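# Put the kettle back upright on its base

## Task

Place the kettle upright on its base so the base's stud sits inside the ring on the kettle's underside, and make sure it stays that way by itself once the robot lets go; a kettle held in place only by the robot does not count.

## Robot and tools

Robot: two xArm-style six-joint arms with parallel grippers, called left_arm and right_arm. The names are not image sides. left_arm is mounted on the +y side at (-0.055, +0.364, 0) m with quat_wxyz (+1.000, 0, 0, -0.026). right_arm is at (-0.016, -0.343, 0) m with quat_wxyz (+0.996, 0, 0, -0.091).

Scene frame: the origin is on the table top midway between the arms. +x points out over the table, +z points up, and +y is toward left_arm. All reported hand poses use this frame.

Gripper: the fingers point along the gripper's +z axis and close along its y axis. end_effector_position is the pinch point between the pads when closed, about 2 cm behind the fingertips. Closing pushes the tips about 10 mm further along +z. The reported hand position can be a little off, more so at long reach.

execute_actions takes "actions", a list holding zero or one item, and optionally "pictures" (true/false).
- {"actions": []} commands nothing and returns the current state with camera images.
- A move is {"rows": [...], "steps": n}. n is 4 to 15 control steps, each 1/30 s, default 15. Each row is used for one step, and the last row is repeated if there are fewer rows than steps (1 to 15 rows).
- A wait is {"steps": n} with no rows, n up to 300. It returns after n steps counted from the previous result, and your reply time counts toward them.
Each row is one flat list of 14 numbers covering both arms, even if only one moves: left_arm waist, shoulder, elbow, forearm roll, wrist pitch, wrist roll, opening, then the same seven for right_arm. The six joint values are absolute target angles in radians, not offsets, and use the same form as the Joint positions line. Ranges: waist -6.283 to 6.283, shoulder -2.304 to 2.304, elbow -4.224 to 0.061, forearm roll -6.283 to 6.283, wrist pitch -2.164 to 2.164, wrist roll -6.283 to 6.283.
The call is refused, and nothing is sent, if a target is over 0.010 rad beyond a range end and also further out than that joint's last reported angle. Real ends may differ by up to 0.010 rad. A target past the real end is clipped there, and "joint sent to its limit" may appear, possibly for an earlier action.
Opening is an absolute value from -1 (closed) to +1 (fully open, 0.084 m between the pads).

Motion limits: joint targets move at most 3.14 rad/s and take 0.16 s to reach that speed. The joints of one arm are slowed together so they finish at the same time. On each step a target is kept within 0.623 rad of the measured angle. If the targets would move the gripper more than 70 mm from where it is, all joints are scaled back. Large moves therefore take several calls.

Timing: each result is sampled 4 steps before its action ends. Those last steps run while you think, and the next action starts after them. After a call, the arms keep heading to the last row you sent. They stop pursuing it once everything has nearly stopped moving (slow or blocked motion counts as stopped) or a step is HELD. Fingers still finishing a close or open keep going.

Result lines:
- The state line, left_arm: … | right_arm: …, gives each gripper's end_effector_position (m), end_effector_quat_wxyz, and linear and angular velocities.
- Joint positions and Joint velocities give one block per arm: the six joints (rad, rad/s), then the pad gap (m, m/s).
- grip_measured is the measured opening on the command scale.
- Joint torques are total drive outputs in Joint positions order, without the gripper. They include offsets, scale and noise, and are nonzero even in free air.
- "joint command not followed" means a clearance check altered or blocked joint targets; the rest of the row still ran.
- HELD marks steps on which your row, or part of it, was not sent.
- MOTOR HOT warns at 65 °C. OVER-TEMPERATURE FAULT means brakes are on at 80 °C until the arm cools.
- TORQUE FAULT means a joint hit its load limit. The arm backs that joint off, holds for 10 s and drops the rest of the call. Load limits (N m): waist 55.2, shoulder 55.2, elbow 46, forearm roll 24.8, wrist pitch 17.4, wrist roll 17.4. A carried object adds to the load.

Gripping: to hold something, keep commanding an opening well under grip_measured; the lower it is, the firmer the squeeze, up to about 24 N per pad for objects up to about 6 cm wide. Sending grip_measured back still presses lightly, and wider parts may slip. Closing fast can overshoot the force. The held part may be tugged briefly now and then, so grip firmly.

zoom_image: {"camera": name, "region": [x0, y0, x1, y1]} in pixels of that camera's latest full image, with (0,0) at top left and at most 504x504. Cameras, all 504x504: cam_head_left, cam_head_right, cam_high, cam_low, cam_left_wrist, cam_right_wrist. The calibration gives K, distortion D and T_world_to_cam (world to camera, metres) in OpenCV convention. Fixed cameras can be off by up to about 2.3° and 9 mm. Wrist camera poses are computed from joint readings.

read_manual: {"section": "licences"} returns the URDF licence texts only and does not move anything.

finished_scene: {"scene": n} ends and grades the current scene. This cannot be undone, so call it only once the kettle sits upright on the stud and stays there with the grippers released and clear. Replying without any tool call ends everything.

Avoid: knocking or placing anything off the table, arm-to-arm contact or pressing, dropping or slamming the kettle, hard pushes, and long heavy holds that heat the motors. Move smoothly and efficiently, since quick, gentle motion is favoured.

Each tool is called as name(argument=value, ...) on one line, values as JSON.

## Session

execute_actions(actions=[])

Scene clock: 0.00 s of 4800.00 s.
left_arm: end_effector_position=(+0.3626, +0.5961, +0.2092) grip_measured=+1.00 end_effector_quat_wxyz=(-0.076, +0.974, +0.194, -0.086) end_effector_velocity=(+0.000, -0.000, -0.000) end_effector_angular_velocity=(+0.000, -0.001, -0.002) | right_arm: end_effector_position=(+0.6228, +0.3463, +0.3658) grip_measured=+1.00 end_effector_quat_wxyz=(+0.657, -0.623, +0.406, +0.126) end_effector_velocity=(+0.001, -0.001, +0.001) end_effector_angular_velocity=(+0.000, -0.001, -0.001)
Joint positions: left_arm=[ 0.465 -0.398 -0.972  0.278 -0.732 -0.202  0.084] | right_arm=[ 0.885 -0.937 -1.701  2.458 -0.815 -0.349  0.084]
Joint velocities: left_arm=[-0.001 -0.001  0.     0.001  0.002  0.     0.   ] | right_arm=[-0.002  0.001 -0.    -0.001  0.    -0.    -0.   ]
Joint torques (N m, as the arm reports them, + toward a larger angle): no reading
camera_calibration (this result's frames):
cam_left_wrist: T_world_to_cam=[[0.337165, -0.92264, -0.187231, 0.504174], [-0.919924, -0.365157, 0.142828, 0.588745], [-0.200147, 0.124082, -0.971877, 0.334822], [0, 0, 0, 1]] pos_world=[0.438624, 0.63861, 0.335713]
cam_right_wrist: T_world_to_cam=[[-0.644805, 0.21121, -0.734586, 0.632285], [-0.651288, 0.351204, 0.672666, 0.106572], [0.400063, 0.912166, -0.0888997, -0.401513], [0, 0, 0, 1]] pos_world=[0.63774, 0.195273, 0.357086]

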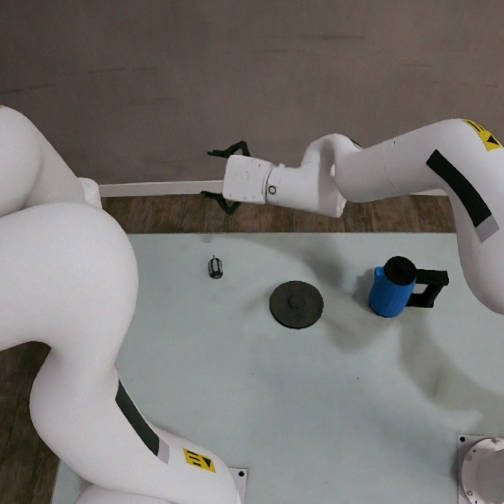

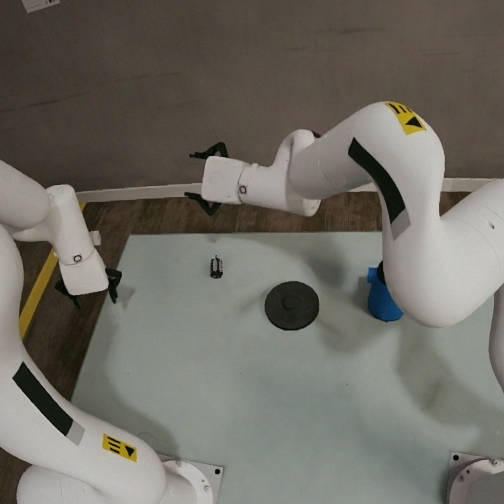

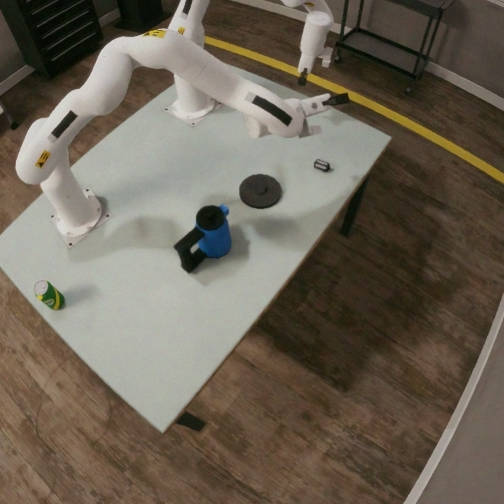

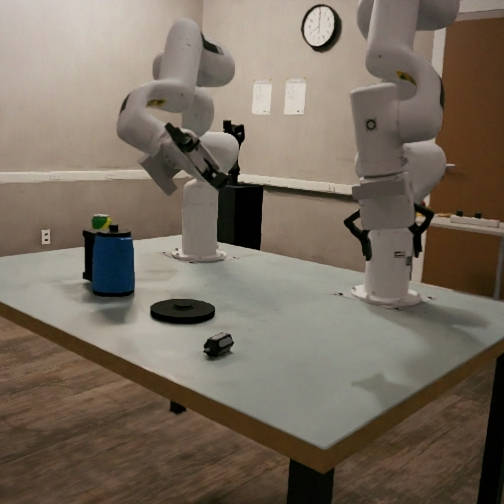

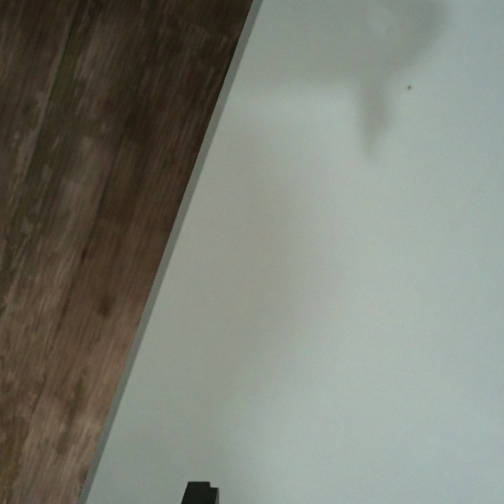

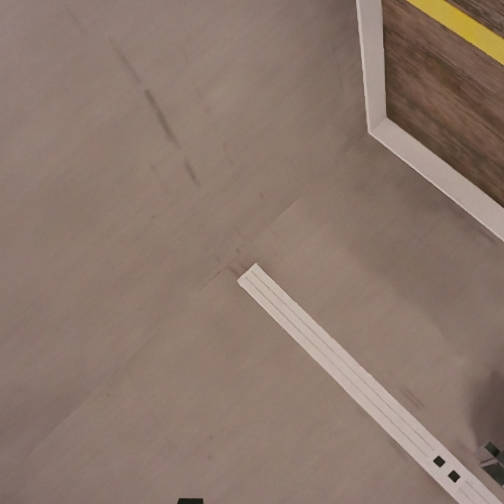

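execute_actions(actions=[{"rows":[[0.465,-0.398,-0.972,0.278,-0.732,-0.202,1,0.448,-0.279,-1.115,0,-0.836,-1.3,1]]}])

execute_actions(actions=[{"steps":60}], pictures=true)

Scene clock: 0.60 s of 4800.00 s.
left_arm: end_effector_position=(+0.3625, +0.5958, +0.2092) grip_measured=+1.00 end_effector_quat_wxyz=(-0.075, +0.974, +0.194, -0.087) end_effector_velocity=(+0.000, -0.001, -0.000) end_effector_angular_velocity=(-0.000, +0.001, +0.000) | right_arm: end_effector_position=(+0.6381, +0.2441, +0.4170) grip_measured=+1.00 end_effector_quat_wxyz=(-0.649, +0.699, -0.300, -0.013) end_effector_velocity=(-0.006, -0.352, +0.152) end_effector_angular_velocity=(-0.734, -1.146, +0.280)
Joint positions: left_arm=[ 0.465 -0.398 -0.972  0.278 -0.732 -0.202  0.084] | right_arm=[ 0.753 -0.742 -1.525  2.251 -0.821 -0.556  0.084]
Joint velocities: left_arm=[-0.001 -0.     0.    -0.001 -0.    -0.001  0.   ] | right_arm=[-0.448  0.677  0.594 -0.827 -0.022 -0.825 -0.   ]
Joint torques (N m, as the arm reports them, + toward a larger angle): left_arm=[  3.59  40.4  -10.33   1.48   0.4   -0.29] | right_arm=[  7.12  44.71 -17.47   0.94  -1.44   0.48]
Steps of this call (steps 1 to 7: nothing new was sent; steps 8 to 18: the first 11 steps of this action). Readings (joint positions):
8: left_arm=[0.465 -0.398 -0.972 0.278 -0.732 -0.202] | right_arm=[0.884 -0.936 -1.701 2.458 -0.815 -0.349]
9: left_arm=[0.465 -0.398 -0.972 0.278 -0.732 -0.202] | right_arm=[0.883 -0.934 -1.697 2.455 -0.815 -0.353]
11: left_arm=[0.465 -0.398 -0.972 0.278 -0.732 -0.202] | right_arm=[0.862 -0.902 -1.664 2.421 -0.816 -0.387]
15: left_arm=[0.465 -0.398 -0.972 0.278 -0.732 -0.202] | right_arm=[0.798 -0.809 -1.585 2.329 -0.819 -0.479]
18: the state above

Scene clock: 2.60 s of 4800.00 s.
left_arm: end_effector_position=(+0.3625, +0.5958, +0.2092) grip_measured=+1.00 end_effector_quat_wxyz=(-0.075, +0.974, +0.194, -0.087) end_effector_velocity=(-0.001, +0.001, -0.001) end_effector_angular_velocity=(-0.000, +0.002, +0.002) | right_arm: end_effector_position=(+0.4893, -0.2045, +0.3201) grip_measured=+1.00 end_effector_quat_wxyz=(-0.000, +0.709, +0.706, +0.000) end_effector_velocity=(+0.000, -0.000, +0.000) end_effector_angular_velocity=(-0.001, -0.001, +0.002)
Joint positions: left_arm=[ 0.465 -0.398 -0.972  0.278 -0.732 -0.202  0.084] | right_arm=[ 0.448 -0.279 -1.115  0.    -0.836 -1.3    0.084]
Joint velocities: left_arm=[ 0.003 -0.001  0.     0.001 -0.     0.     0.   ] | right_arm=[ 0.     0.001 -0.    -0.001  0.    -0.001  0.   ]
Joint torques (N m, as the arm reports them, + toward a larger angle): left_arm=[  5.32  41.07 -10.23   1.27   0.52  -0.16] | right_arm=[ -0.29  33.55 -15.52   0.79   0.89   0.35]
Kept back: nothing.
Steps of this call (steps 1 to 4: the last 4 steps of your previous action; steps 5 to 60: the robot went on to your last target). Readings (joint positions):
1: left_arm=[0.465 -0.398 -0.972 0.278 -0.732 -0.202] | right_arm=[0.738 -0.719 -1.506 2.223 -0.822 -0.585]
2: left_arm=[0.465 -0.398 -0.972 0.278 -0.732 -0.202] | right_arm=[0.724 -0.697 -1.486 2.193 -0.823 -0.614]
4: left_arm=[0.465 -0.398 -0.972 0.278 -0.732 -0.202] | right_arm=[0.694 -0.652 -1.446 2.129 -0.824 -0.678]
8: left_arm=[0.465 -0.398 -0.972 0.278 -0.732 -0.202] | right_arm=[0.635 -0.563 -1.367 1.981 -0.827 -0.822]
60: the state above
camera_calibration (this result's frames):
cam_left_wrist: T_world_to_cam=[[0.337406, -0.922592, -0.187033, 0.503814], [-0.919753, -0.365413, 0.143276, 0.588472], [-0.20053, 0.123682, -0.971849, 0.335157], [0, 0, 0, 1]] pos_world=[0.438468, 0.638397, 0.335638]
cam_right_wrist: T_world_to_cam=[[0.999403, 0.0187435, -0.0290391, -0.440704], [0.0185128, -0.999795, -0.00819308, -0.142267], [-0.0291867, 0.00765059, -0.999545, 0.466812], [0, 0, 0, 1]] pos_world=[0.456699, -0.137549, 0.452637]

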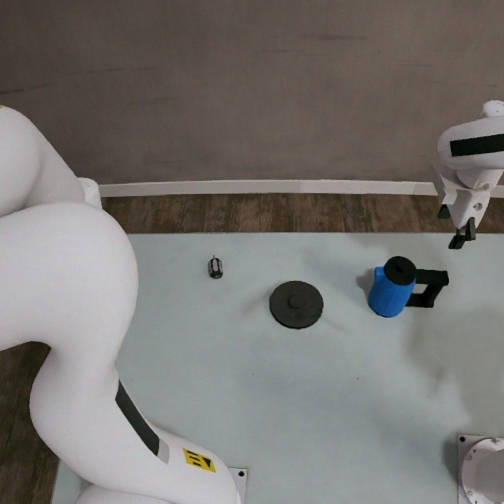

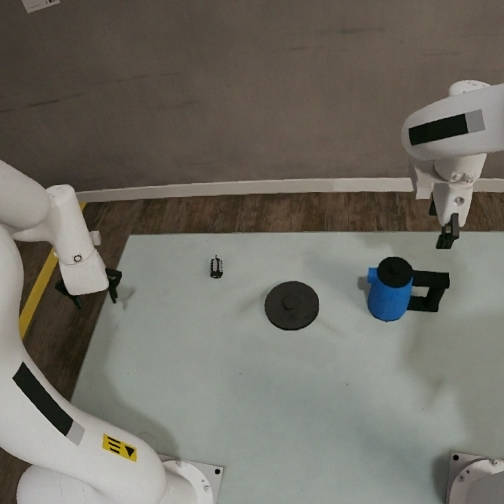

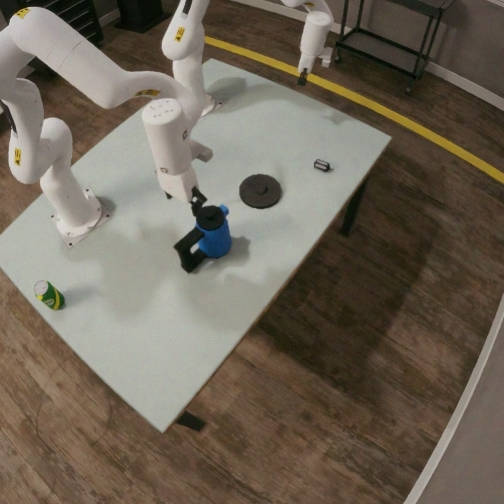

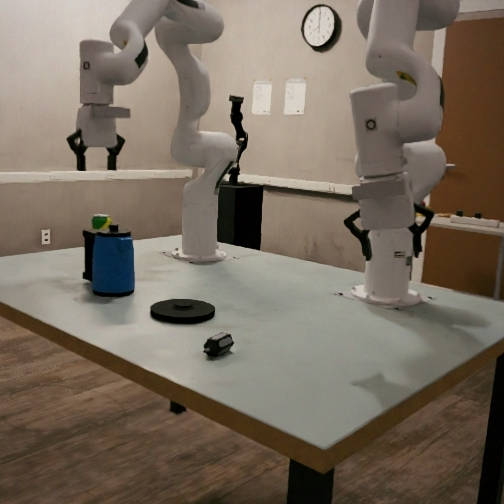

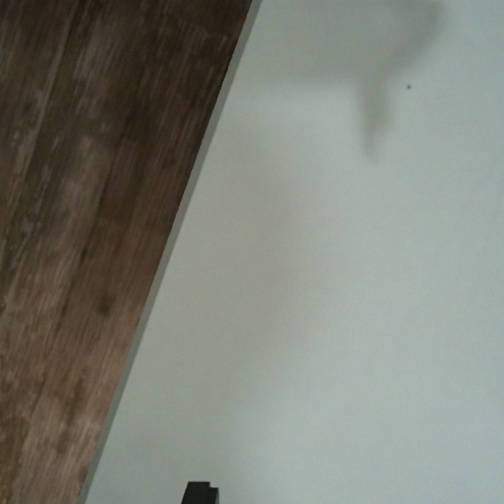

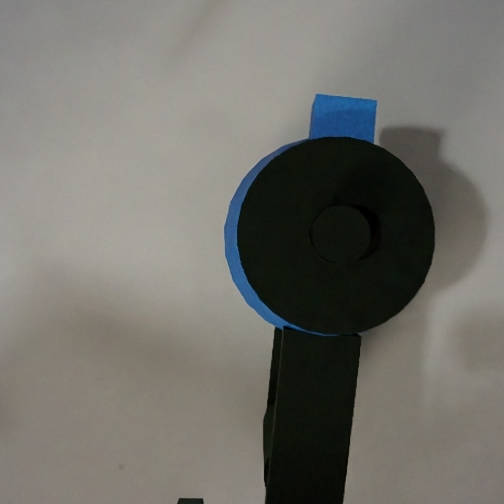

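execute_actions(actions=[{"rows":[[0.465,-0.398,-0.972,0.278,-0.732,-0.202,1,0.464,-0.526,-0.966,0,-0.44,-1.21,1]]}])

execute_actions(actions=[{"steps":18}])

execute_actions(actions=[{"rows":[[0.465,-0.398,-0.972,0.278,-0.732,-0.202,1,0.464,-0.526,-0.966,0,-0.44,-1.21,-1]]}])

execute_actions(actions=[{"rows":[[0.465,-0.398,-0.972,0.278,-0.732,-0.202,1,0.464,-0.51,-0.969,0,-0.459,-1.21,-1]],"steps":8}])

execute_actions(actions=[{"rows":[[0.465,-0.398,-0.972,0.278,-0.732,-0.202,1,0.464,-0.49,-0.973,0,-0.483,-1.21,-1]],"steps":8}])

execute_actions(actions=[{"rows":[[0.465,-0.398,-0.972,0.278,-0.732,-0.202,1,0.464,-0.47,-0.977,0,-0.507,-1.21,-1]],"steps":8}])

execute_actions(actions=[{"rows":[[0.465,-0.398,-0.972,0.278,-0.732,-0.202,1,0.464,-0.45,-0.981,0,-0.531,-1.21,-1]],"steps":8}])

execute_actions(actions=[{"rows":[[0.465,-0.398,-0.972,0.278,-0.732,-0.202,1,0.464,-0.43,-0.985,0,-0.555,-1.21,-1]]}], pictures=true)

Scene clock: 4.40 s of 4800.00 s.
left_arm: end_effector_position=(+0.3625, +0.5958, +0.2092) grip_measured=+1.00 end_effector_quat_wxyz=(-0.075, +0.974, +0.194, -0.087) end_effector_velocity=(+0.000, +0.000, +0.001) end_effector_angular_velocity=(+0.000, -0.001, +0.001) | right_arm: end_effector_position=(+0.4893, -0.1994, +0.2082) grip_measured=+1.00 end_effector_quat_wxyz=(-0.000, +0.724, +0.690, -0.000) end_effector_velocity=(-0.043, +0.007, -0.389) end_effector_angular_velocity=(-0.002, +0.006, -0.154)
Joint positions: left_arm=[ 0.465 -0.398 -0.972  0.278 -0.732 -0.202  0.084] | right_arm=[ 0.457 -0.426 -1.027 -0.    -0.601 -1.247  0.084]
Joint velocities: left_arm=[-0.     0.001 -0.001 -0.001 -0.    -0.     0.   ] | right_arm=[ 0.036 -0.521  0.316 -0.     0.832  0.19  -0.   ]
Joint torques (N m, as the arm reports them, + toward a larger angle): left_arm=[  5.3   40.66 -10.29   1.58   0.37  -0.16] | right_arm=[  5.16  32.96 -13.31   0.78   0.7    0.6 ]
Steps of this call (steps 1 to 15: the robot went on to your last target; steps 16 to 43: nothing new was sent; steps 44 to 54: the first 11 steps of this action). Readings (joint positions):
44: left_arm=[0.465 -0.398 -0.972 0.278 -0.732 -0.202] | right_arm=[0.448 -0.279 -1.115 0.000 -0.836 -1.300]
45: left_arm=[0.465 -0.398 -0.972 0.278 -0.732 -0.202] | right_arm=[0.448 -0.281 -1.114 0.000 -0.832 -1.299]
47: left_arm=[0.465 -0.398 -0.972 0.278 -0.732 -0.202] | right_arm=[0.450 -0.301 -1.103 0.000 -0.795 -1.291]
51: left_arm=[0.465 -0.398 -0.972 0.278 -0.732 -0.202] | right_arm=[0.454 -0.374 -1.058 -0.000 -0.684 -1.266]
54: the state above

Scene clock: 5.00 s of 4800.00 s.
left_arm: end_effector_position=(+0.3625, +0.5958, +0.2092) grip_measured=+1.00 end_effector_quat_wxyz=(-0.075, +0.974, +0.194, -0.087) end_effector_velocity=(+0.001, -0.001, +0.000) end_effector_angular_velocity=(+0.001, -0.002, -0.002) | right_arm: end_effector_position=(+0.4766, -0.1995, +0.1357) grip_measured=+1.00 end_effector_quat_wxyz=(+0.000, +0.734, +0.679, +0.000) end_effector_velocity=(-0.002, -0.001, -0.003) end_effector_angular_velocity=(-0.001, +0.004, -0.003)
Joint positions: left_arm=[ 0.465 -0.398 -0.972  0.278 -0.732 -0.202  0.084] | right_arm=[ 0.464 -0.525 -0.966  0.    -0.44  -1.21   0.084]
Joint velocities: left_arm=[-0.003  0.    -0.    -0.     0.001 -0.001  0.   ] | right_arm=[-0.001 -0.005  0.003  0.     0.004  0.002 -0.   ]
Joint torques (N m, as the arm reports them, + toward a larger angle): left_arm=[  4.61  42.04 -10.87   0.92   0.24  -0.2 ] | right_arm=[ -2.34  35.07 -13.7    1.43   0.57   0.63]
Kept back: nothing.
Steps of this call (steps 1 to 4: the last 4 steps of your previous action; steps 5 to 18: the robot went on to your last target). Readings (joint positions):
1: left_arm=[0.465 -0.398 -0.972 0.278 -0.732 -0.202] | right_arm=[0.459 -0.443 -1.016 -0.000 -0.574 -1.240]
2: left_arm=[0.465 -0.398 -0.972 0.278 -0.732 -0.202] | right_arm=[0.460 -0.461 -1.005 -0.000 -0.546 -1.234]
4: left_arm=[0.465 -0.398 -0.972 0.278 -0.732 -0.202] | right_arm=[0.462 -0.492 -0.986 -0.000 -0.496 -1.223]
8: left_arm=[0.465 -0.398 -0.972 0.278 -0.732 -0.202] | right_arm=[0.463 -0.518 -0.971 -0.000 -0.454 -1.213]
18: the state above

Scene clock: 5.37 s of 4800.00 s.
left_arm: end_effector_position=(+0.3625, +0.5958, +0.2092) grip_measured=+1.00 end_effector_quat_wxyz=(-0.075, +0.974, +0.194, -0.087) end_effector_velocity=(-0.000, +0.000, +0.001) end_effector_angular_velocity=(+0.000, -0.000, -0.000) | right_arm: end_effector_position=(+0.4768, -0.1994, +0.1356) grip_measured=-0.18 end_effector_quat_wxyz=(+0.000, +0.734, +0.679, +0.000) end_effector_velocity=(-0.000, +0.000, +0.000) end_effector_angular_velocity=(-0.000, -0.000, -0.000)
Joint positions: left_arm=[ 0.465 -0.398 -0.972  0.278 -0.732 -0.202  0.084] | right_arm=[ 0.464 -0.526 -0.967  0.    -0.44  -1.21   0.036]
Joint velocities: left_arm=[-0.     0.002  0.    -0.    -0.001  0.001 -0.   ] | right_arm=[ 0.     0.001  0.    -0.    -0.001  0.001  0.   ]
Joint torques (N m, as the arm reports them, + toward a larger angle): left_arm=[  5.74  42.   -11.04   2.03   0.41  -0.23] | right_arm=[ -0.56  32.93 -11.11   0.72   0.37   0.48]
Steps of this call (steps 1 to 11: the first 11 steps of this action). Readings (joint positions):
1: left_arm=[0.465 -0.398 -0.972 0.278 -0.732 -0.202] | right_arm=[0.464 -0.526 -0.966 0.000 -0.440 -1.210]
2: left_arm=[0.465 -0.398 -0.972 0.278 -0.732 -0.202] | right_arm=[0.464 -0.526 -0.966 0.000 -0.440 -1.210]
4: left_arm=[0.465 -0.398 -0.972 0.278 -0.732 -0.202] | right_arm=[0.464 -0.526 -0.966 0.000 -0.440 -1.210]
8: left_arm=[0.465 -0.398 -0.972 0.278 -0.732 -0.202] | right_arm=[0.464 -0.526 -0.966 -0.000 -0.440 -1.210]
11: the state above

Scene clock: 5.63 s of 4800.00 s.
left_arm: end_effector_position=(+0.3625, +0.5958, +0.2092) grip_measured=+1.00 end_effector_quat_wxyz=(-0.075, +0.974, +0.194, -0.087) end_effector_velocity=(+0.001, -0.000, -0.000) end_effector_angular_velocity=(+0.000, -0.002, +0.000) | right_arm: end_effector_position=(+0.4758, -0.1997, +0.1396) grip_measured=-0.20 end_effector_quat_wxyz=(-0.001, +0.734, +0.679, -0.001) end_effector_velocity=(+0.011, +0.003, +0.054) end_effector_angular_velocity=(+0.006, -0.022, +0.003)
Joint positions: left_arm=[ 0.465 -0.398 -0.972  0.278 -0.732 -0.202  0.084] | right_arm=[ 0.464 -0.518 -0.966  0.    -0.451 -1.21   0.036]
Joint velocities: left_arm=[-0.001  0.    -0.    -0.     0.001 -0.001  0.   ] | right_arm=[ 0.     0.091 -0.024 -0.002 -0.093 -0.001 -0.008]
Joint torques (N m, as the arm reports them, + toward a larger angle): left_arm=[  3.44  41.17 -11.03   0.76   0.35  -0.24] | right_arm=[  0.35  35.35 -12.88   0.31   0.77   0.71]
Steps of this call (steps 1 to 4: the last 4 steps of your previous action; steps 5 to 8: the first 4 steps of this action). Readings (joint positions):
5: left_arm=[0.465 -0.398 -0.972 0.278 -0.732 -0.202] | right_arm=[0.464 -0.526 -0.966 -0.000 -0.440 -1.210]
6: left_arm=[0.465 -0.398 -0.972 0.278 -0.732 -0.202] | right_arm=[0.464 -0.524 -0.966 0.000 -0.442 -1.210]
8: the state above

Scene clock: 5.90 s of 4800.00 s.
left_arm: end_effector_position=(+0.3625, +0.5958, +0.2092) grip_measured=+1.00 end_effector_quat_wxyz=(-0.075, +0.974, +0.194, -0.087) end_effector_velocity=(-0.000, +0.001, +0.000) end_effector_angular_velocity=(+0.000, -0.001, +0.002) | right_arm: end_effector_position=(+0.4768, -0.1994, +0.1500) grip_measured=-0.20 end_effector_quat_wxyz=(-0.000, +0.734, +0.679, -0.001) end_effector_velocity=(+0.022, +0.006, +0.078) end_effector_angular_velocity=(+0.015, -0.051, -0.003)
Joint positions: left_arm=[ 0.465 -0.398 -0.972  0.278 -0.732 -0.202  0.084] | right_arm=[ 0.464 -0.5   -0.97  -0.    -0.472 -1.21   0.035]
Joint velocities: left_arm=[ 0.002  0.001  0.    -0.     0.001 -0.    -0.   ] | right_arm=[-0.002  0.125 -0.043  0.001 -0.115  0.001  0.   ]
Joint torques (N m, as the arm reports them, + toward a larger angle): left_arm=[  6.06  41.74 -10.71   1.42   0.37  -0.12] | right_arm=[  0.03  33.41 -15.08   0.25   1.22   0.49]
Steps of this call (steps 1 to 4: the last 4 steps of your previous action; steps 5 to 8: the first 4 steps of this action). Readings (joint positions):
5: left_arm=[0.465 -0.398 -0.972 0.278 -0.732 -0.202] | right_arm=[0.464 -0.511 -0.968 -0.000 -0.458 -1.210]
6: left_arm=[0.465 -0.398 -0.972 0.278 -0.732 -0.202] | right_arm=[0.464 -0.509 -0.968 -0.000 -0.461 -1.210]
8: the state above

Scene clock: 6.17 s of 4800.00 s.
left_arm: end_effector_position=(+0.3625, +0.5958, +0.2092) grip_measured=+1.00 end_effector_quat_wxyz=(-0.075, +0.974, +0.194, -0.087) end_effector_velocity=(-0.001, +0.001, -0.001) end_effector_angular_velocity=(-0.001, +0.001, +0.004) | right_arm: end_effector_position=(+0.4775, -0.1992, +0.1617) grip_measured=-0.20 end_effector_quat_wxyz=(-0.000, +0.734, +0.679, -0.000) end_effector_velocity=(+0.020, +0.006, +0.079) end_effector_angular_velocity=(+0.015, -0.049, -0.002)
Joint positions: left_arm=[ 0.465 -0.398 -0.972  0.278 -0.732 -0.202  0.084] | right_arm=[ 0.464 -0.48  -0.975 -0.    -0.496 -1.21   0.035]
Joint velocities: left_arm=[ 0.003 -0.001  0.001 -0.     0.001 -0.001  0.   ] | right_arm=[-0.     0.125 -0.043  0.001 -0.117  0.001  0.   ]
Joint torques (N m, as the arm reports them, + toward a larger angle): left_arm=[ 3.85 40.96 -9.66  0.98  0.39 -0.29] | right_arm=[  0.48  33.03 -13.85  -0.08   1.18   0.49]
Steps of this call (steps 1 to 4: the last 4 steps of your previous action; steps 5 to 8: the first 4 steps of this action). Readings (joint positions):
5: left_arm=[0.465 -0.398 -0.972 0.278 -0.732 -0.202] | right_arm=[0.464 -0.491 -0.973 -0.000 -0.481 -1.210]
6: left_arm=[0.465 -0.398 -0.972 0.278 -0.732 -0.202] | right_arm=[0.464 -0.489 -0.973 -0.000 -0.485 -1.210]
8: the state above

Scene clock: 6.43 s of 4800.00 s.
left_arm: end_effector_position=(+0.3625, +0.5958, +0.2092) grip_measured=+1.00 end_effector_quat_wxyz=(-0.075, +0.974, +0.194, -0.087) end_effector_velocity=(+0.001, -0.000, +0.001) end_effector_angular_velocity=(+0.001, -0.002, +0.000) | right_arm: end_effector_position=(+0.4777, -0.1992, +0.1733) grip_measured=-0.20 end_effector_quat_wxyz=(-0.000, +0.734, +0.679, -0.000) end_effector_velocity=(+0.019, +0.005, +0.080) end_effector_angular_velocity=(+0.016, -0.052, -0.002)
Joint positions: left_arm=[ 0.465 -0.398 -0.972  0.278 -0.732 -0.202  0.084] | right_arm=[ 0.464 -0.46  -0.979 -0.    -0.519 -1.21   0.035]
Joint velocities: left_arm=[-0.001  0.002 -0.001 -0.    -0.001 -0.001  0.   ] | right_arm=[-0.002  0.126 -0.045  0.001 -0.117 -0.001  0.   ]
Joint torques (N m, as the arm reports them, + toward a larger angle): left_arm=[  3.5   40.39 -10.69   1.05   0.36  -0.27] | right_arm=[ -1.75  31.46 -15.1    0.06   0.87   0.58]
Steps of this call (steps 1 to 4: the last 4 steps of your previous action; steps 5 to 8: the first 4 steps of this action). Readings (joint positions):
5: left_arm=[0.465 -0.398 -0.972 0.278 -0.732 -0.202] | right_arm=[0.464 -0.471 -0.977 0.000 -0.505 -1.210]
6: left_arm=[0.465 -0.398 -0.972 0.278 -0.732 -0.202] | right_arm=[0.464 -0.469 -0.977 -0.000 -0.508 -1.210]
8: the state above

Scene clock: 6.93 s of 4800.00 s.
left_arm: end_effector_position=(+0.3625, +0.5958, +0.2092) grip_measured=+1.00 end_effector_quat_wxyz=(-0.075, +0.974, +0.194, -0.087) end_effector_velocity=(-0.000, +0.000, +0.000) end_effector_angular_velocity=(+0.000, -0.000, +0.001) | right_arm: end_effector_position=(+0.4778, -0.1991, +0.1904) grip_measured=-0.20 end_effector_quat_wxyz=(-0.000, +0.734, +0.679, -0.000) end_effector_velocity=(-0.001, -0.001, +0.003) end_effector_angular_velocity=(-0.001, +0.005, +0.000)
Joint positions: left_arm=[ 0.465 -0.398 -0.972  0.278 -0.732 -0.202  0.084] | right_arm=[ 0.464 -0.431 -0.985 -0.    -0.554 -1.21   0.035]
Joint velocities: left_arm=[ 0.     0.     0.     0.    -0.    -0.001  0.   ] | right_arm=[-0.     0.005 -0.     0.    -0.01  -0.001 -0.   ]
Joint torques (N m, as the arm reports them, + toward a larger angle): left_arm=[  5.84  40.43 -10.65   0.92   0.32  -0.2 ] | right_arm=[  0.47  35.06 -15.88   1.68   0.75   0.64]
Steps of this call (steps 1 to 4: the last 4 steps of your previous action; steps 5 to 15: the first 11 steps of this action). Readings (joint positions):
5: left_arm=[0.465 -0.398 -0.972 0.278 -0.732 -0.202] | right_arm=[0.464 -0.451 -0.981 0.000 -0.529 -1.210]
6: left_arm=[0.465 -0.398 -0.972 0.278 -0.732 -0.202] | right_arm=[0.464 -0.449 -0.981 -0.000 -0.532 -1.210]
8: left_arm=[0.465 -0.398 -0.972 0.278 -0.732 -0.202] | right_arm=[0.464 -0.440 -0.983 -0.000 -0.543 -1.210]
12: left_arm=[0.465 -0.398 -0.972 0.278 -0.732 -0.202] | right_arm=[0.464 -0.432 -0.985 0.000 -0.552 -1.210]
15: the state above
camera_calibration (this result's frames):
cam_left_wrist: T_world_to_cam=[[0.337405, -0.922592, -0.187033, 0.503814], [-0.919753, -0.365413, 0.143276, 0.588472], [-0.20053, 0.123682, -0.971849, 0.335157], [0, 0, 0, 1]] pos_world=[0.438468, 0.638397, 0.335638]
cam_right_wrist: T_world_to_cam=[[0.998057, -0.0550668, -0.0291605, -0.44717], [-0.0553215, -0.998437, -0.00799837, -0.102237], [-0.0286744, 0.00959603, -0.999543, 0.336961], [0, 0, 0, 1]] pos_world=[0.450307, -0.129935, 0.32295]

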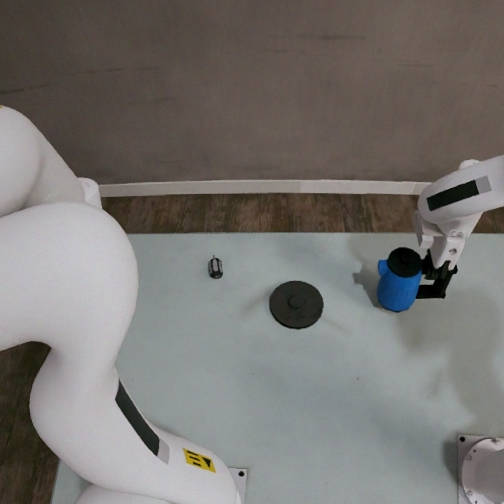

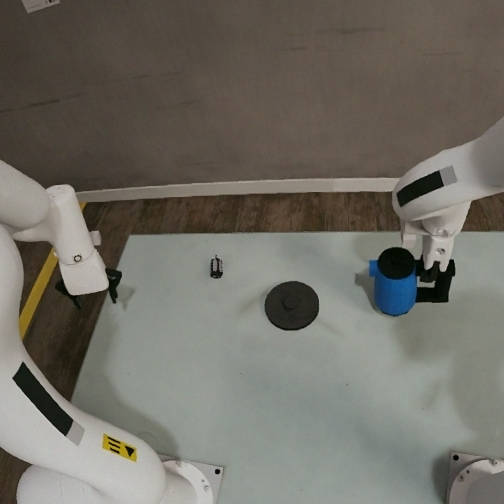

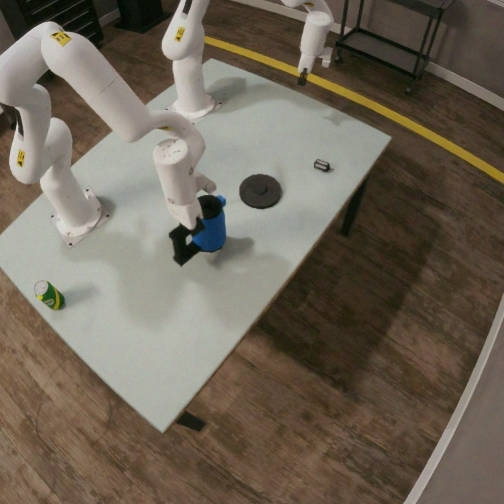

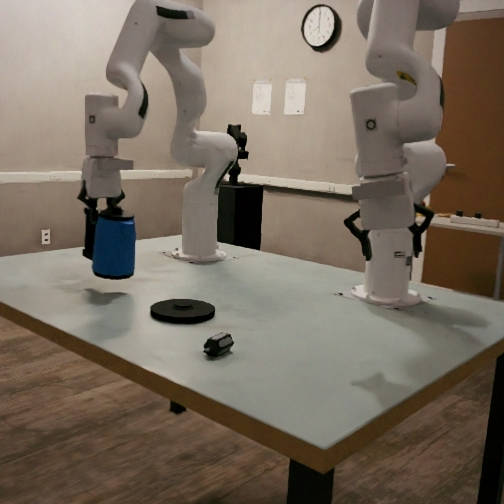

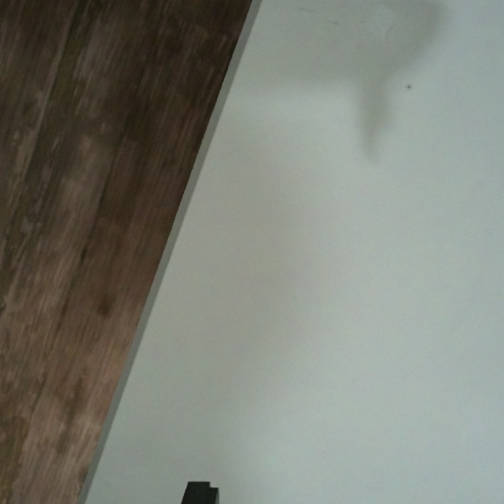

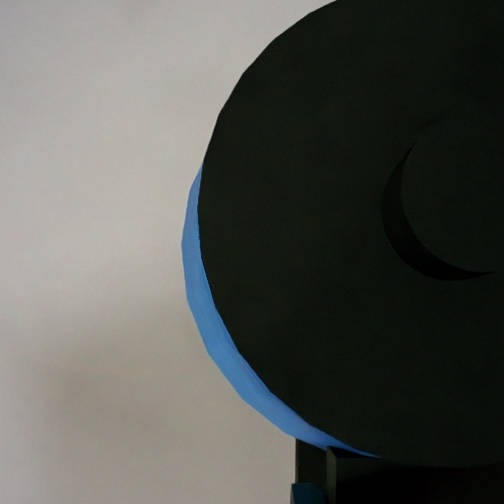

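execute_actions(actions=[{"rows":[[0.465,-0.398,-0.972,0.278,-0.732,-0.202,1,0.55,-0.445,-1.035,0,-0.553,-0.8,-1]],"steps":12}])

execute_actions(actions=[{"rows":[[0.465,-0.398,-0.972,0.278,-0.732,-0.202,1,0.68,-0.48,-1.1,0,-0.551,-0.4,-1]],"steps":12}])

execute_actions(actions=[{"rows":[[0.465,-0.398,-0.972,0.278,-0.732,-0.202,1,0.82,-0.52,-1.165,0,-0.549,-0.1,-1]],"steps":12}])

execute_actions(actions=[{"rows":[[0.465,-0.398,-0.972,0.278,-0.732,-0.202,1,0.941,-0.558,-1.225,0,-0.547,0,-1]]}])

execute_actions(actions=[{"steps":12}], pictures=true)

zoom_image(camera="cam_high", region=[210,120,310,220])

zoom_image(camera="cam_low", region=[110,200,250,340])

Scene clock: 7.53 s of 4800.00 s.
left_arm: end_effector_position=(+0.3625, +0.5958, +0.2092) grip_measured=+1.00 end_effector_quat_wxyz=(-0.075, +0.974, +0.194, -0.087) end_effector_velocity=(-0.001, +0.001, +0.000) end_effector_angular_velocity=(+0.000, -0.000, +0.003) | right_arm: end_effector_position=(+0.4838, -0.1670, +0.1975) grip_measured=-0.20 end_effector_quat_wxyz=(+0.004, +0.800, +0.600, +0.011) end_effector_velocity=(+0.033, +0.203, +0.044) end_effector_angular_velocity=(+0.090, -0.141, -1.178)
Joint positions: left_arm=[ 0.465 -0.398 -0.972  0.278 -0.732 -0.202  0.084] | right_arm=[ 0.519 -0.44  -1.017  0.    -0.554 -0.95   0.035]
Joint velocities: left_arm=[ 0.003  0.001 -0.     0.    -0.    -0.001  0.   ] | right_arm=[ 0.34  -0.053 -0.198  0.003  0.019  1.516  0.   ]
Joint torques (N m, as the arm reports them, + toward a larger angle): left_arm=[  5.27  40.82 -11.13   1.1    0.4   -0.16] | right_arm=[-11.08  39.74 -15.25   0.88   0.63  -0.4 ]
Steps of this call (steps 1 to 4: the last 4 steps of your previous action; steps 5 to 10: the robot went on to your last target; steps 11 to 18: the first 8 steps of this action). Readings (joint positions):
11: left_arm=[0.465 -0.398 -0.972 0.278 -0.732 -0.202] | right_arm=[0.464 -0.430 -0.985 -0.000 -0.555 -1.210]
12: left_arm=[0.465 -0.398 -0.972 0.278 -0.732 -0.202] | right_arm=[0.465 -0.430 -0.985 -0.000 -0.555 -1.206]
14: left_arm=[0.465 -0.398 -0.972 0.278 -0.732 -0.202] | right_arm=[0.473 -0.432 -0.990 -0.000 -0.555 -1.165]
18: the state above

Scene clock: 7.93 s of 4800.00 s.
left_arm: end_effector_position=(+0.3625, +0.5958, +0.2092) grip_measured=+1.00 end_effector_quat_wxyz=(-0.075, +0.974, +0.194, -0.087) end_effector_velocity=(-0.000, -0.000, +0.000) end_effector_angular_velocity=(-0.000, -0.000, -0.001) | right_arm: end_effector_position=(+0.4844, -0.1001, +0.2044) grip_measured=-0.20 end_effector_quat_wxyz=(+0.001, +0.877, +0.480, +0.028) end_effector_velocity=(-0.026, +0.306, +0.022) end_effector_angular_velocity=(+0.137, -0.084, -0.981)
Joint positions: left_arm=[ 0.465 -0.398 -0.972  0.278 -0.732 -0.202  0.084] | right_arm=[ 0.632 -0.467 -1.076  0.    -0.552 -0.55   0.035]
Joint velocities: left_arm=[ 0.     0.001  0.    -0.     0.     0.001  0.   ] | right_arm=[ 0.514 -0.132 -0.25   0.003  0.017  1.495 -0.   ]
Joint torques (N m, as the arm reports them, + toward a larger angle): left_arm=[  4.89  38.8  -11.23   0.94   0.33  -0.24] | right_arm=[-12.95  42.32 -15.38   0.22   1.16  -0.03]
Steps of this call (steps 1 to 4: the last 4 steps of your previous action; steps 5 to 12: the first 8 steps of this action). Readings (joint positions):
5: left_arm=[0.465 -0.398 -0.972 0.278 -0.732 -0.202] | right_arm=[0.545 -0.444 -1.032 0.000 -0.553 -0.825]
6: left_arm=[0.465 -0.398 -0.972 0.278 -0.732 -0.202] | right_arm=[0.547 -0.445 -1.033 -0.000 -0.553 -0.814]
8: left_arm=[0.465 -0.398 -0.972 0.278 -0.732 -0.202] | right_arm=[0.561 -0.449 -1.040 -0.000 -0.553 -0.764]
12: the state above

Scene clock: 8.33 s of 4800.00 s.
left_arm: end_effector_position=(+0.3625, +0.5958, +0.2092) grip_measured=+1.00 end_effector_quat_wxyz=(-0.075, +0.974, +0.194, -0.087) end_effector_velocity=(-0.001, +0.001, -0.000) end_effector_angular_velocity=(-0.000, +0.002, +0.004) | right_arm: end_effector_position=(+0.4683, -0.0152, +0.2081) grip_measured=-0.20 end_effector_quat_wxyz=(-0.009, +0.922, +0.386, +0.043) end_effector_velocity=(-0.086, +0.300, +0.011) end_effector_angular_velocity=(+0.136, -0.038, -0.524)
Joint positions: left_arm=[ 0.465 -0.398 -0.972  0.278 -0.732 -0.202  0.084] | right_arm=[ 0.776 -0.507 -1.144  0.    -0.549 -0.199  0.035]
Joint velocities: left_arm=[ 0.003 -0.     0.     0.    -0.001 -0.     0.   ] | right_arm=[ 0.507 -0.138 -0.232  0.002  0.013  1.033 -0.   ]
Joint torques (N m, as the arm reports them, + toward a larger angle): left_arm=[  5.24  39.65 -11.2    1.43   0.36  -0.29] | right_arm=[-18.54  47.83 -15.39   1.1    1.05  -0.39]
Steps of this call (steps 1 to 4: the last 4 steps of your previous action; steps 5 to 12: the first 8 steps of this action). Readings (joint positions):
5: left_arm=[0.465 -0.398 -0.972 0.278 -0.732 -0.202] | right_arm=[0.673 -0.478 -1.096 0.000 -0.551 -0.425]
6: left_arm=[0.465 -0.398 -0.972 0.278 -0.732 -0.202] | right_arm=[0.676 -0.479 -1.098 -0.000 -0.551 -0.414]
8: left_arm=[0.465 -0.398 -0.972 0.278 -0.732 -0.202] | right_arm=[0.695 -0.485 -1.107 -0.000 -0.551 -0.365]
12: the state above

Scene clock: 8.83 s of 4800.00 s.
left_arm: end_effector_position=(+0.3625, +0.5958, +0.2092) grip_measured=+1.00 end_effector_quat_wxyz=(-0.075, +0.974, +0.194, -0.087) end_effector_velocity=(+0.000, +0.001, -0.000) end_effector_angular_velocity=(+0.000, -0.002, +0.002) | right_arm: end_effector_position=(+0.4333, +0.0781, +0.2101) grip_measured=-0.20 end_effector_quat_wxyz=(-0.022, +0.927, +0.370, +0.055) end_effector_velocity=(-0.017, +0.037, -0.001) end_effector_angular_velocity=(+0.011, -0.001, -0.007)
Joint positions: left_arm=[ 0.465 -0.398 -0.972  0.278 -0.732 -0.202  0.084] | right_arm=[ 0.934 -0.556 -1.221  0.    -0.547 -0.007  0.035]
Joint velocities: left_arm=[ 0.002 -0.001 -0.001 -0.     0.002 -0.    -0.   ] | right_arm=[ 0.064 -0.026 -0.036 -0.002 -0.002  0.074  0.   ]
Joint torques (N m, as the arm reports them, + toward a larger angle): left_arm=[  6.54  42.25 -10.79   1.33   0.45  -0.19] | right_arm=[ -0.35  46.39 -17.1    1.88   1.66   0.48]
Steps of this call (steps 1 to 4: the last 4 steps of your previous action; steps 5 to 15: the first 11 steps of this action). Readings (joint positions):
5: left_arm=[0.465 -0.398 -0.972 0.278 -0.732 -0.202] | right_arm=[0.813 -0.518 -1.161 0.000 -0.549 -0.117]
6: left_arm=[0.465 -0.398 -0.972 0.278 -0.732 -0.202] | right_arm=[0.817 -0.519 -1.164 -0.000 -0.549 -0.109]
8: left_arm=[0.465 -0.398 -0.972 0.278 -0.732 -0.202] | right_arm=[0.850 -0.530 -1.181 -0.000 -0.549 -0.076]
12: left_arm=[0.465 -0.398 -0.972 0.278 -0.732 -0.202] | right_arm=[0.921 -0.551 -1.214 0.000 -0.547 -0.020]
15: the state above

Scene clock: 9.23 s of 4800.00 s.
left_arm: end_effector_position=(+0.3625, +0.5958, +0.2092) grip_measured=+1.00 end_effector_quat_wxyz=(-0.075, +0.974, +0.194, -0.087) end_effector_velocity=(-0.000, -0.000, +0.000) end_effector_angular_velocity=(-0.000, +0.001, +0.000) | right_arm: end_effector_position=(+0.4314, +0.0822, +0.2102) grip_measured=-0.20 end_effector_quat_wxyz=(-0.022, +0.927, +0.370, +0.056) end_effector_velocity=(-0.001, +0.002, +0.000) end_effector_angular_velocity=(+0.000, -0.000, +0.003)
Joint positions: left_arm=[ 0.465 -0.398 -0.972  0.278 -0.732 -0.202  0.084] | right_arm=[ 0.941 -0.558 -1.225 -0.    -0.547 -0.     0.035]
Joint velocities: left_arm=[-0.001  0.    -0.    -0.    -0.001 -0.    -0.   ] | right_arm=[ 0.004 -0.    -0.001  0.     0.     0.001 -0.   ]
Joint torques (N m, as the arm reports them, + toward a larger angle): left_arm=[  4.11  42.51 -11.53   1.22   0.33  -0.22] | right_arm=[ -3.44  50.46 -16.26   0.4    1.53   0.83]
Kept back: nothing.
Steps of this call (steps 1 to 4: the last 4 steps of your previous action; steps 5 to 12: the robot went on to your last target). Readings (joint positions):
1: left_arm=[0.465 -0.398 -0.972 0.278 -0.732 -0.202] | right_arm=[0.935 -0.556 -1.222 0.000 -0.547 -0.005]
2: left_arm=[0.465 -0.398 -0.972 0.278 -0.732 -0.202] | right_arm=[0.937 -0.557 -1.223 -0.000 -0.547 -0.004]
4: left_arm=[0.465 -0.398 -0.972 0.278 -0.732 -0.202] | right_arm=[0.938 -0.557 -1.224 -0.000 -0.547 -0.002]
8: left_arm=[0.465 -0.398 -0.972 0.278 -0.732 -0.202] | right_arm=[0.940 -0.558 -1.225 -0.000 -0.547 -0.000]
12: the state above
camera_calibration (this result's frames):
cam_left_wrist: T_world_to_cam=[[0.337406, -0.922592, -0.187033, 0.503814], [-0.919753, -0.365413, 0.143276, 0.588472], [-0.20053, 0.123682, -0.971849, 0.335157], [0, 0, 0, 1]] pos_world=[0.438468, 0.638397, 0.335638]
cam_right_wrist: T_world_to_cam=[[0.707144, -0.706592, -0.025997, -0.206354], [-0.703398, -0.699254, -0.127578, 0.456353], [0.0719672, 0.108502, -0.991488, 0.299439], [0, 0, 0, 1]] pos_world=[0.445369, 0.140809, 0.349746]

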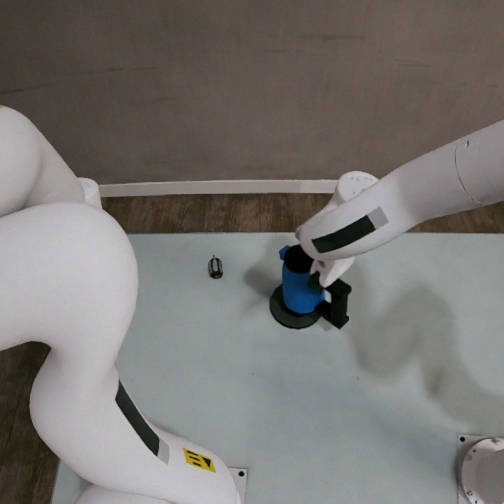

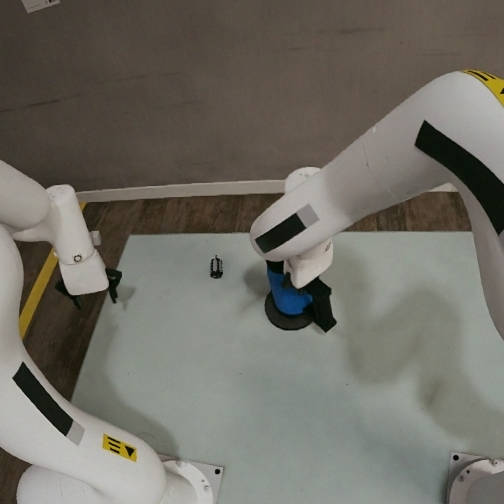

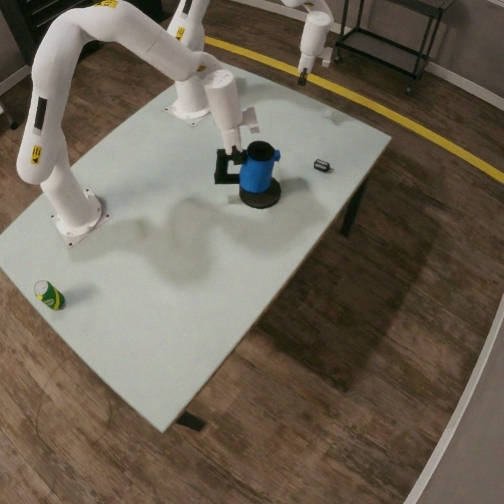

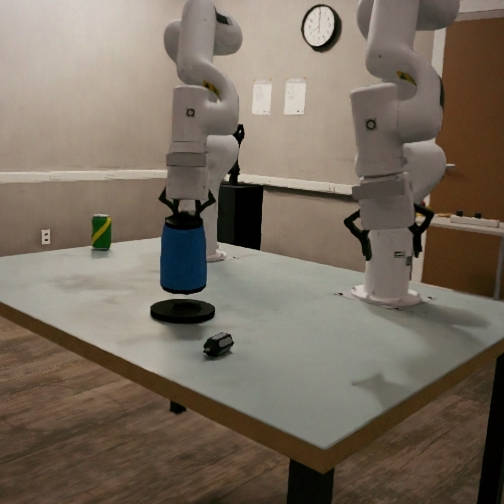

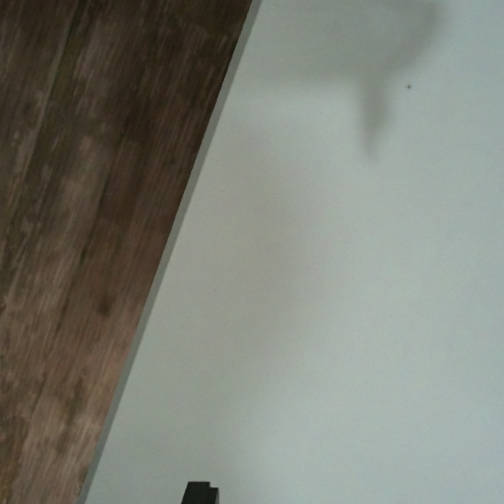

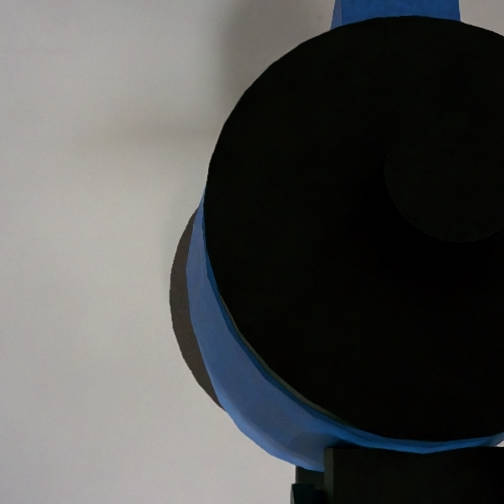

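Region (210, 120, 310, 220) of cam_high's 504x504 image, scaled by 5.040, with more detail than that image has.

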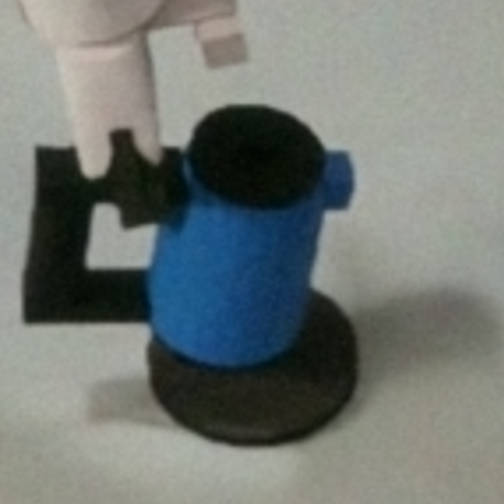

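Region (110, 200, 250, 340) of cam_low's 504x504 image, scaled by 3.600, with more detail than that image has.

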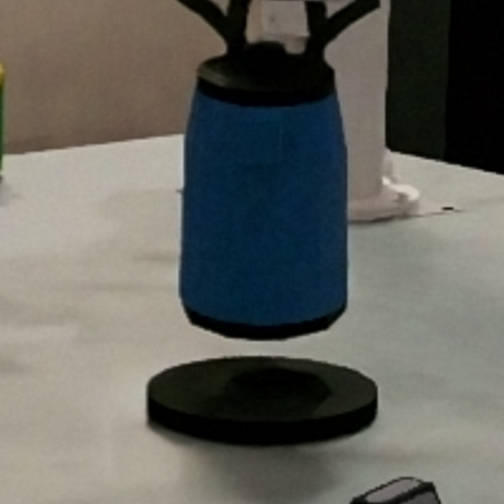

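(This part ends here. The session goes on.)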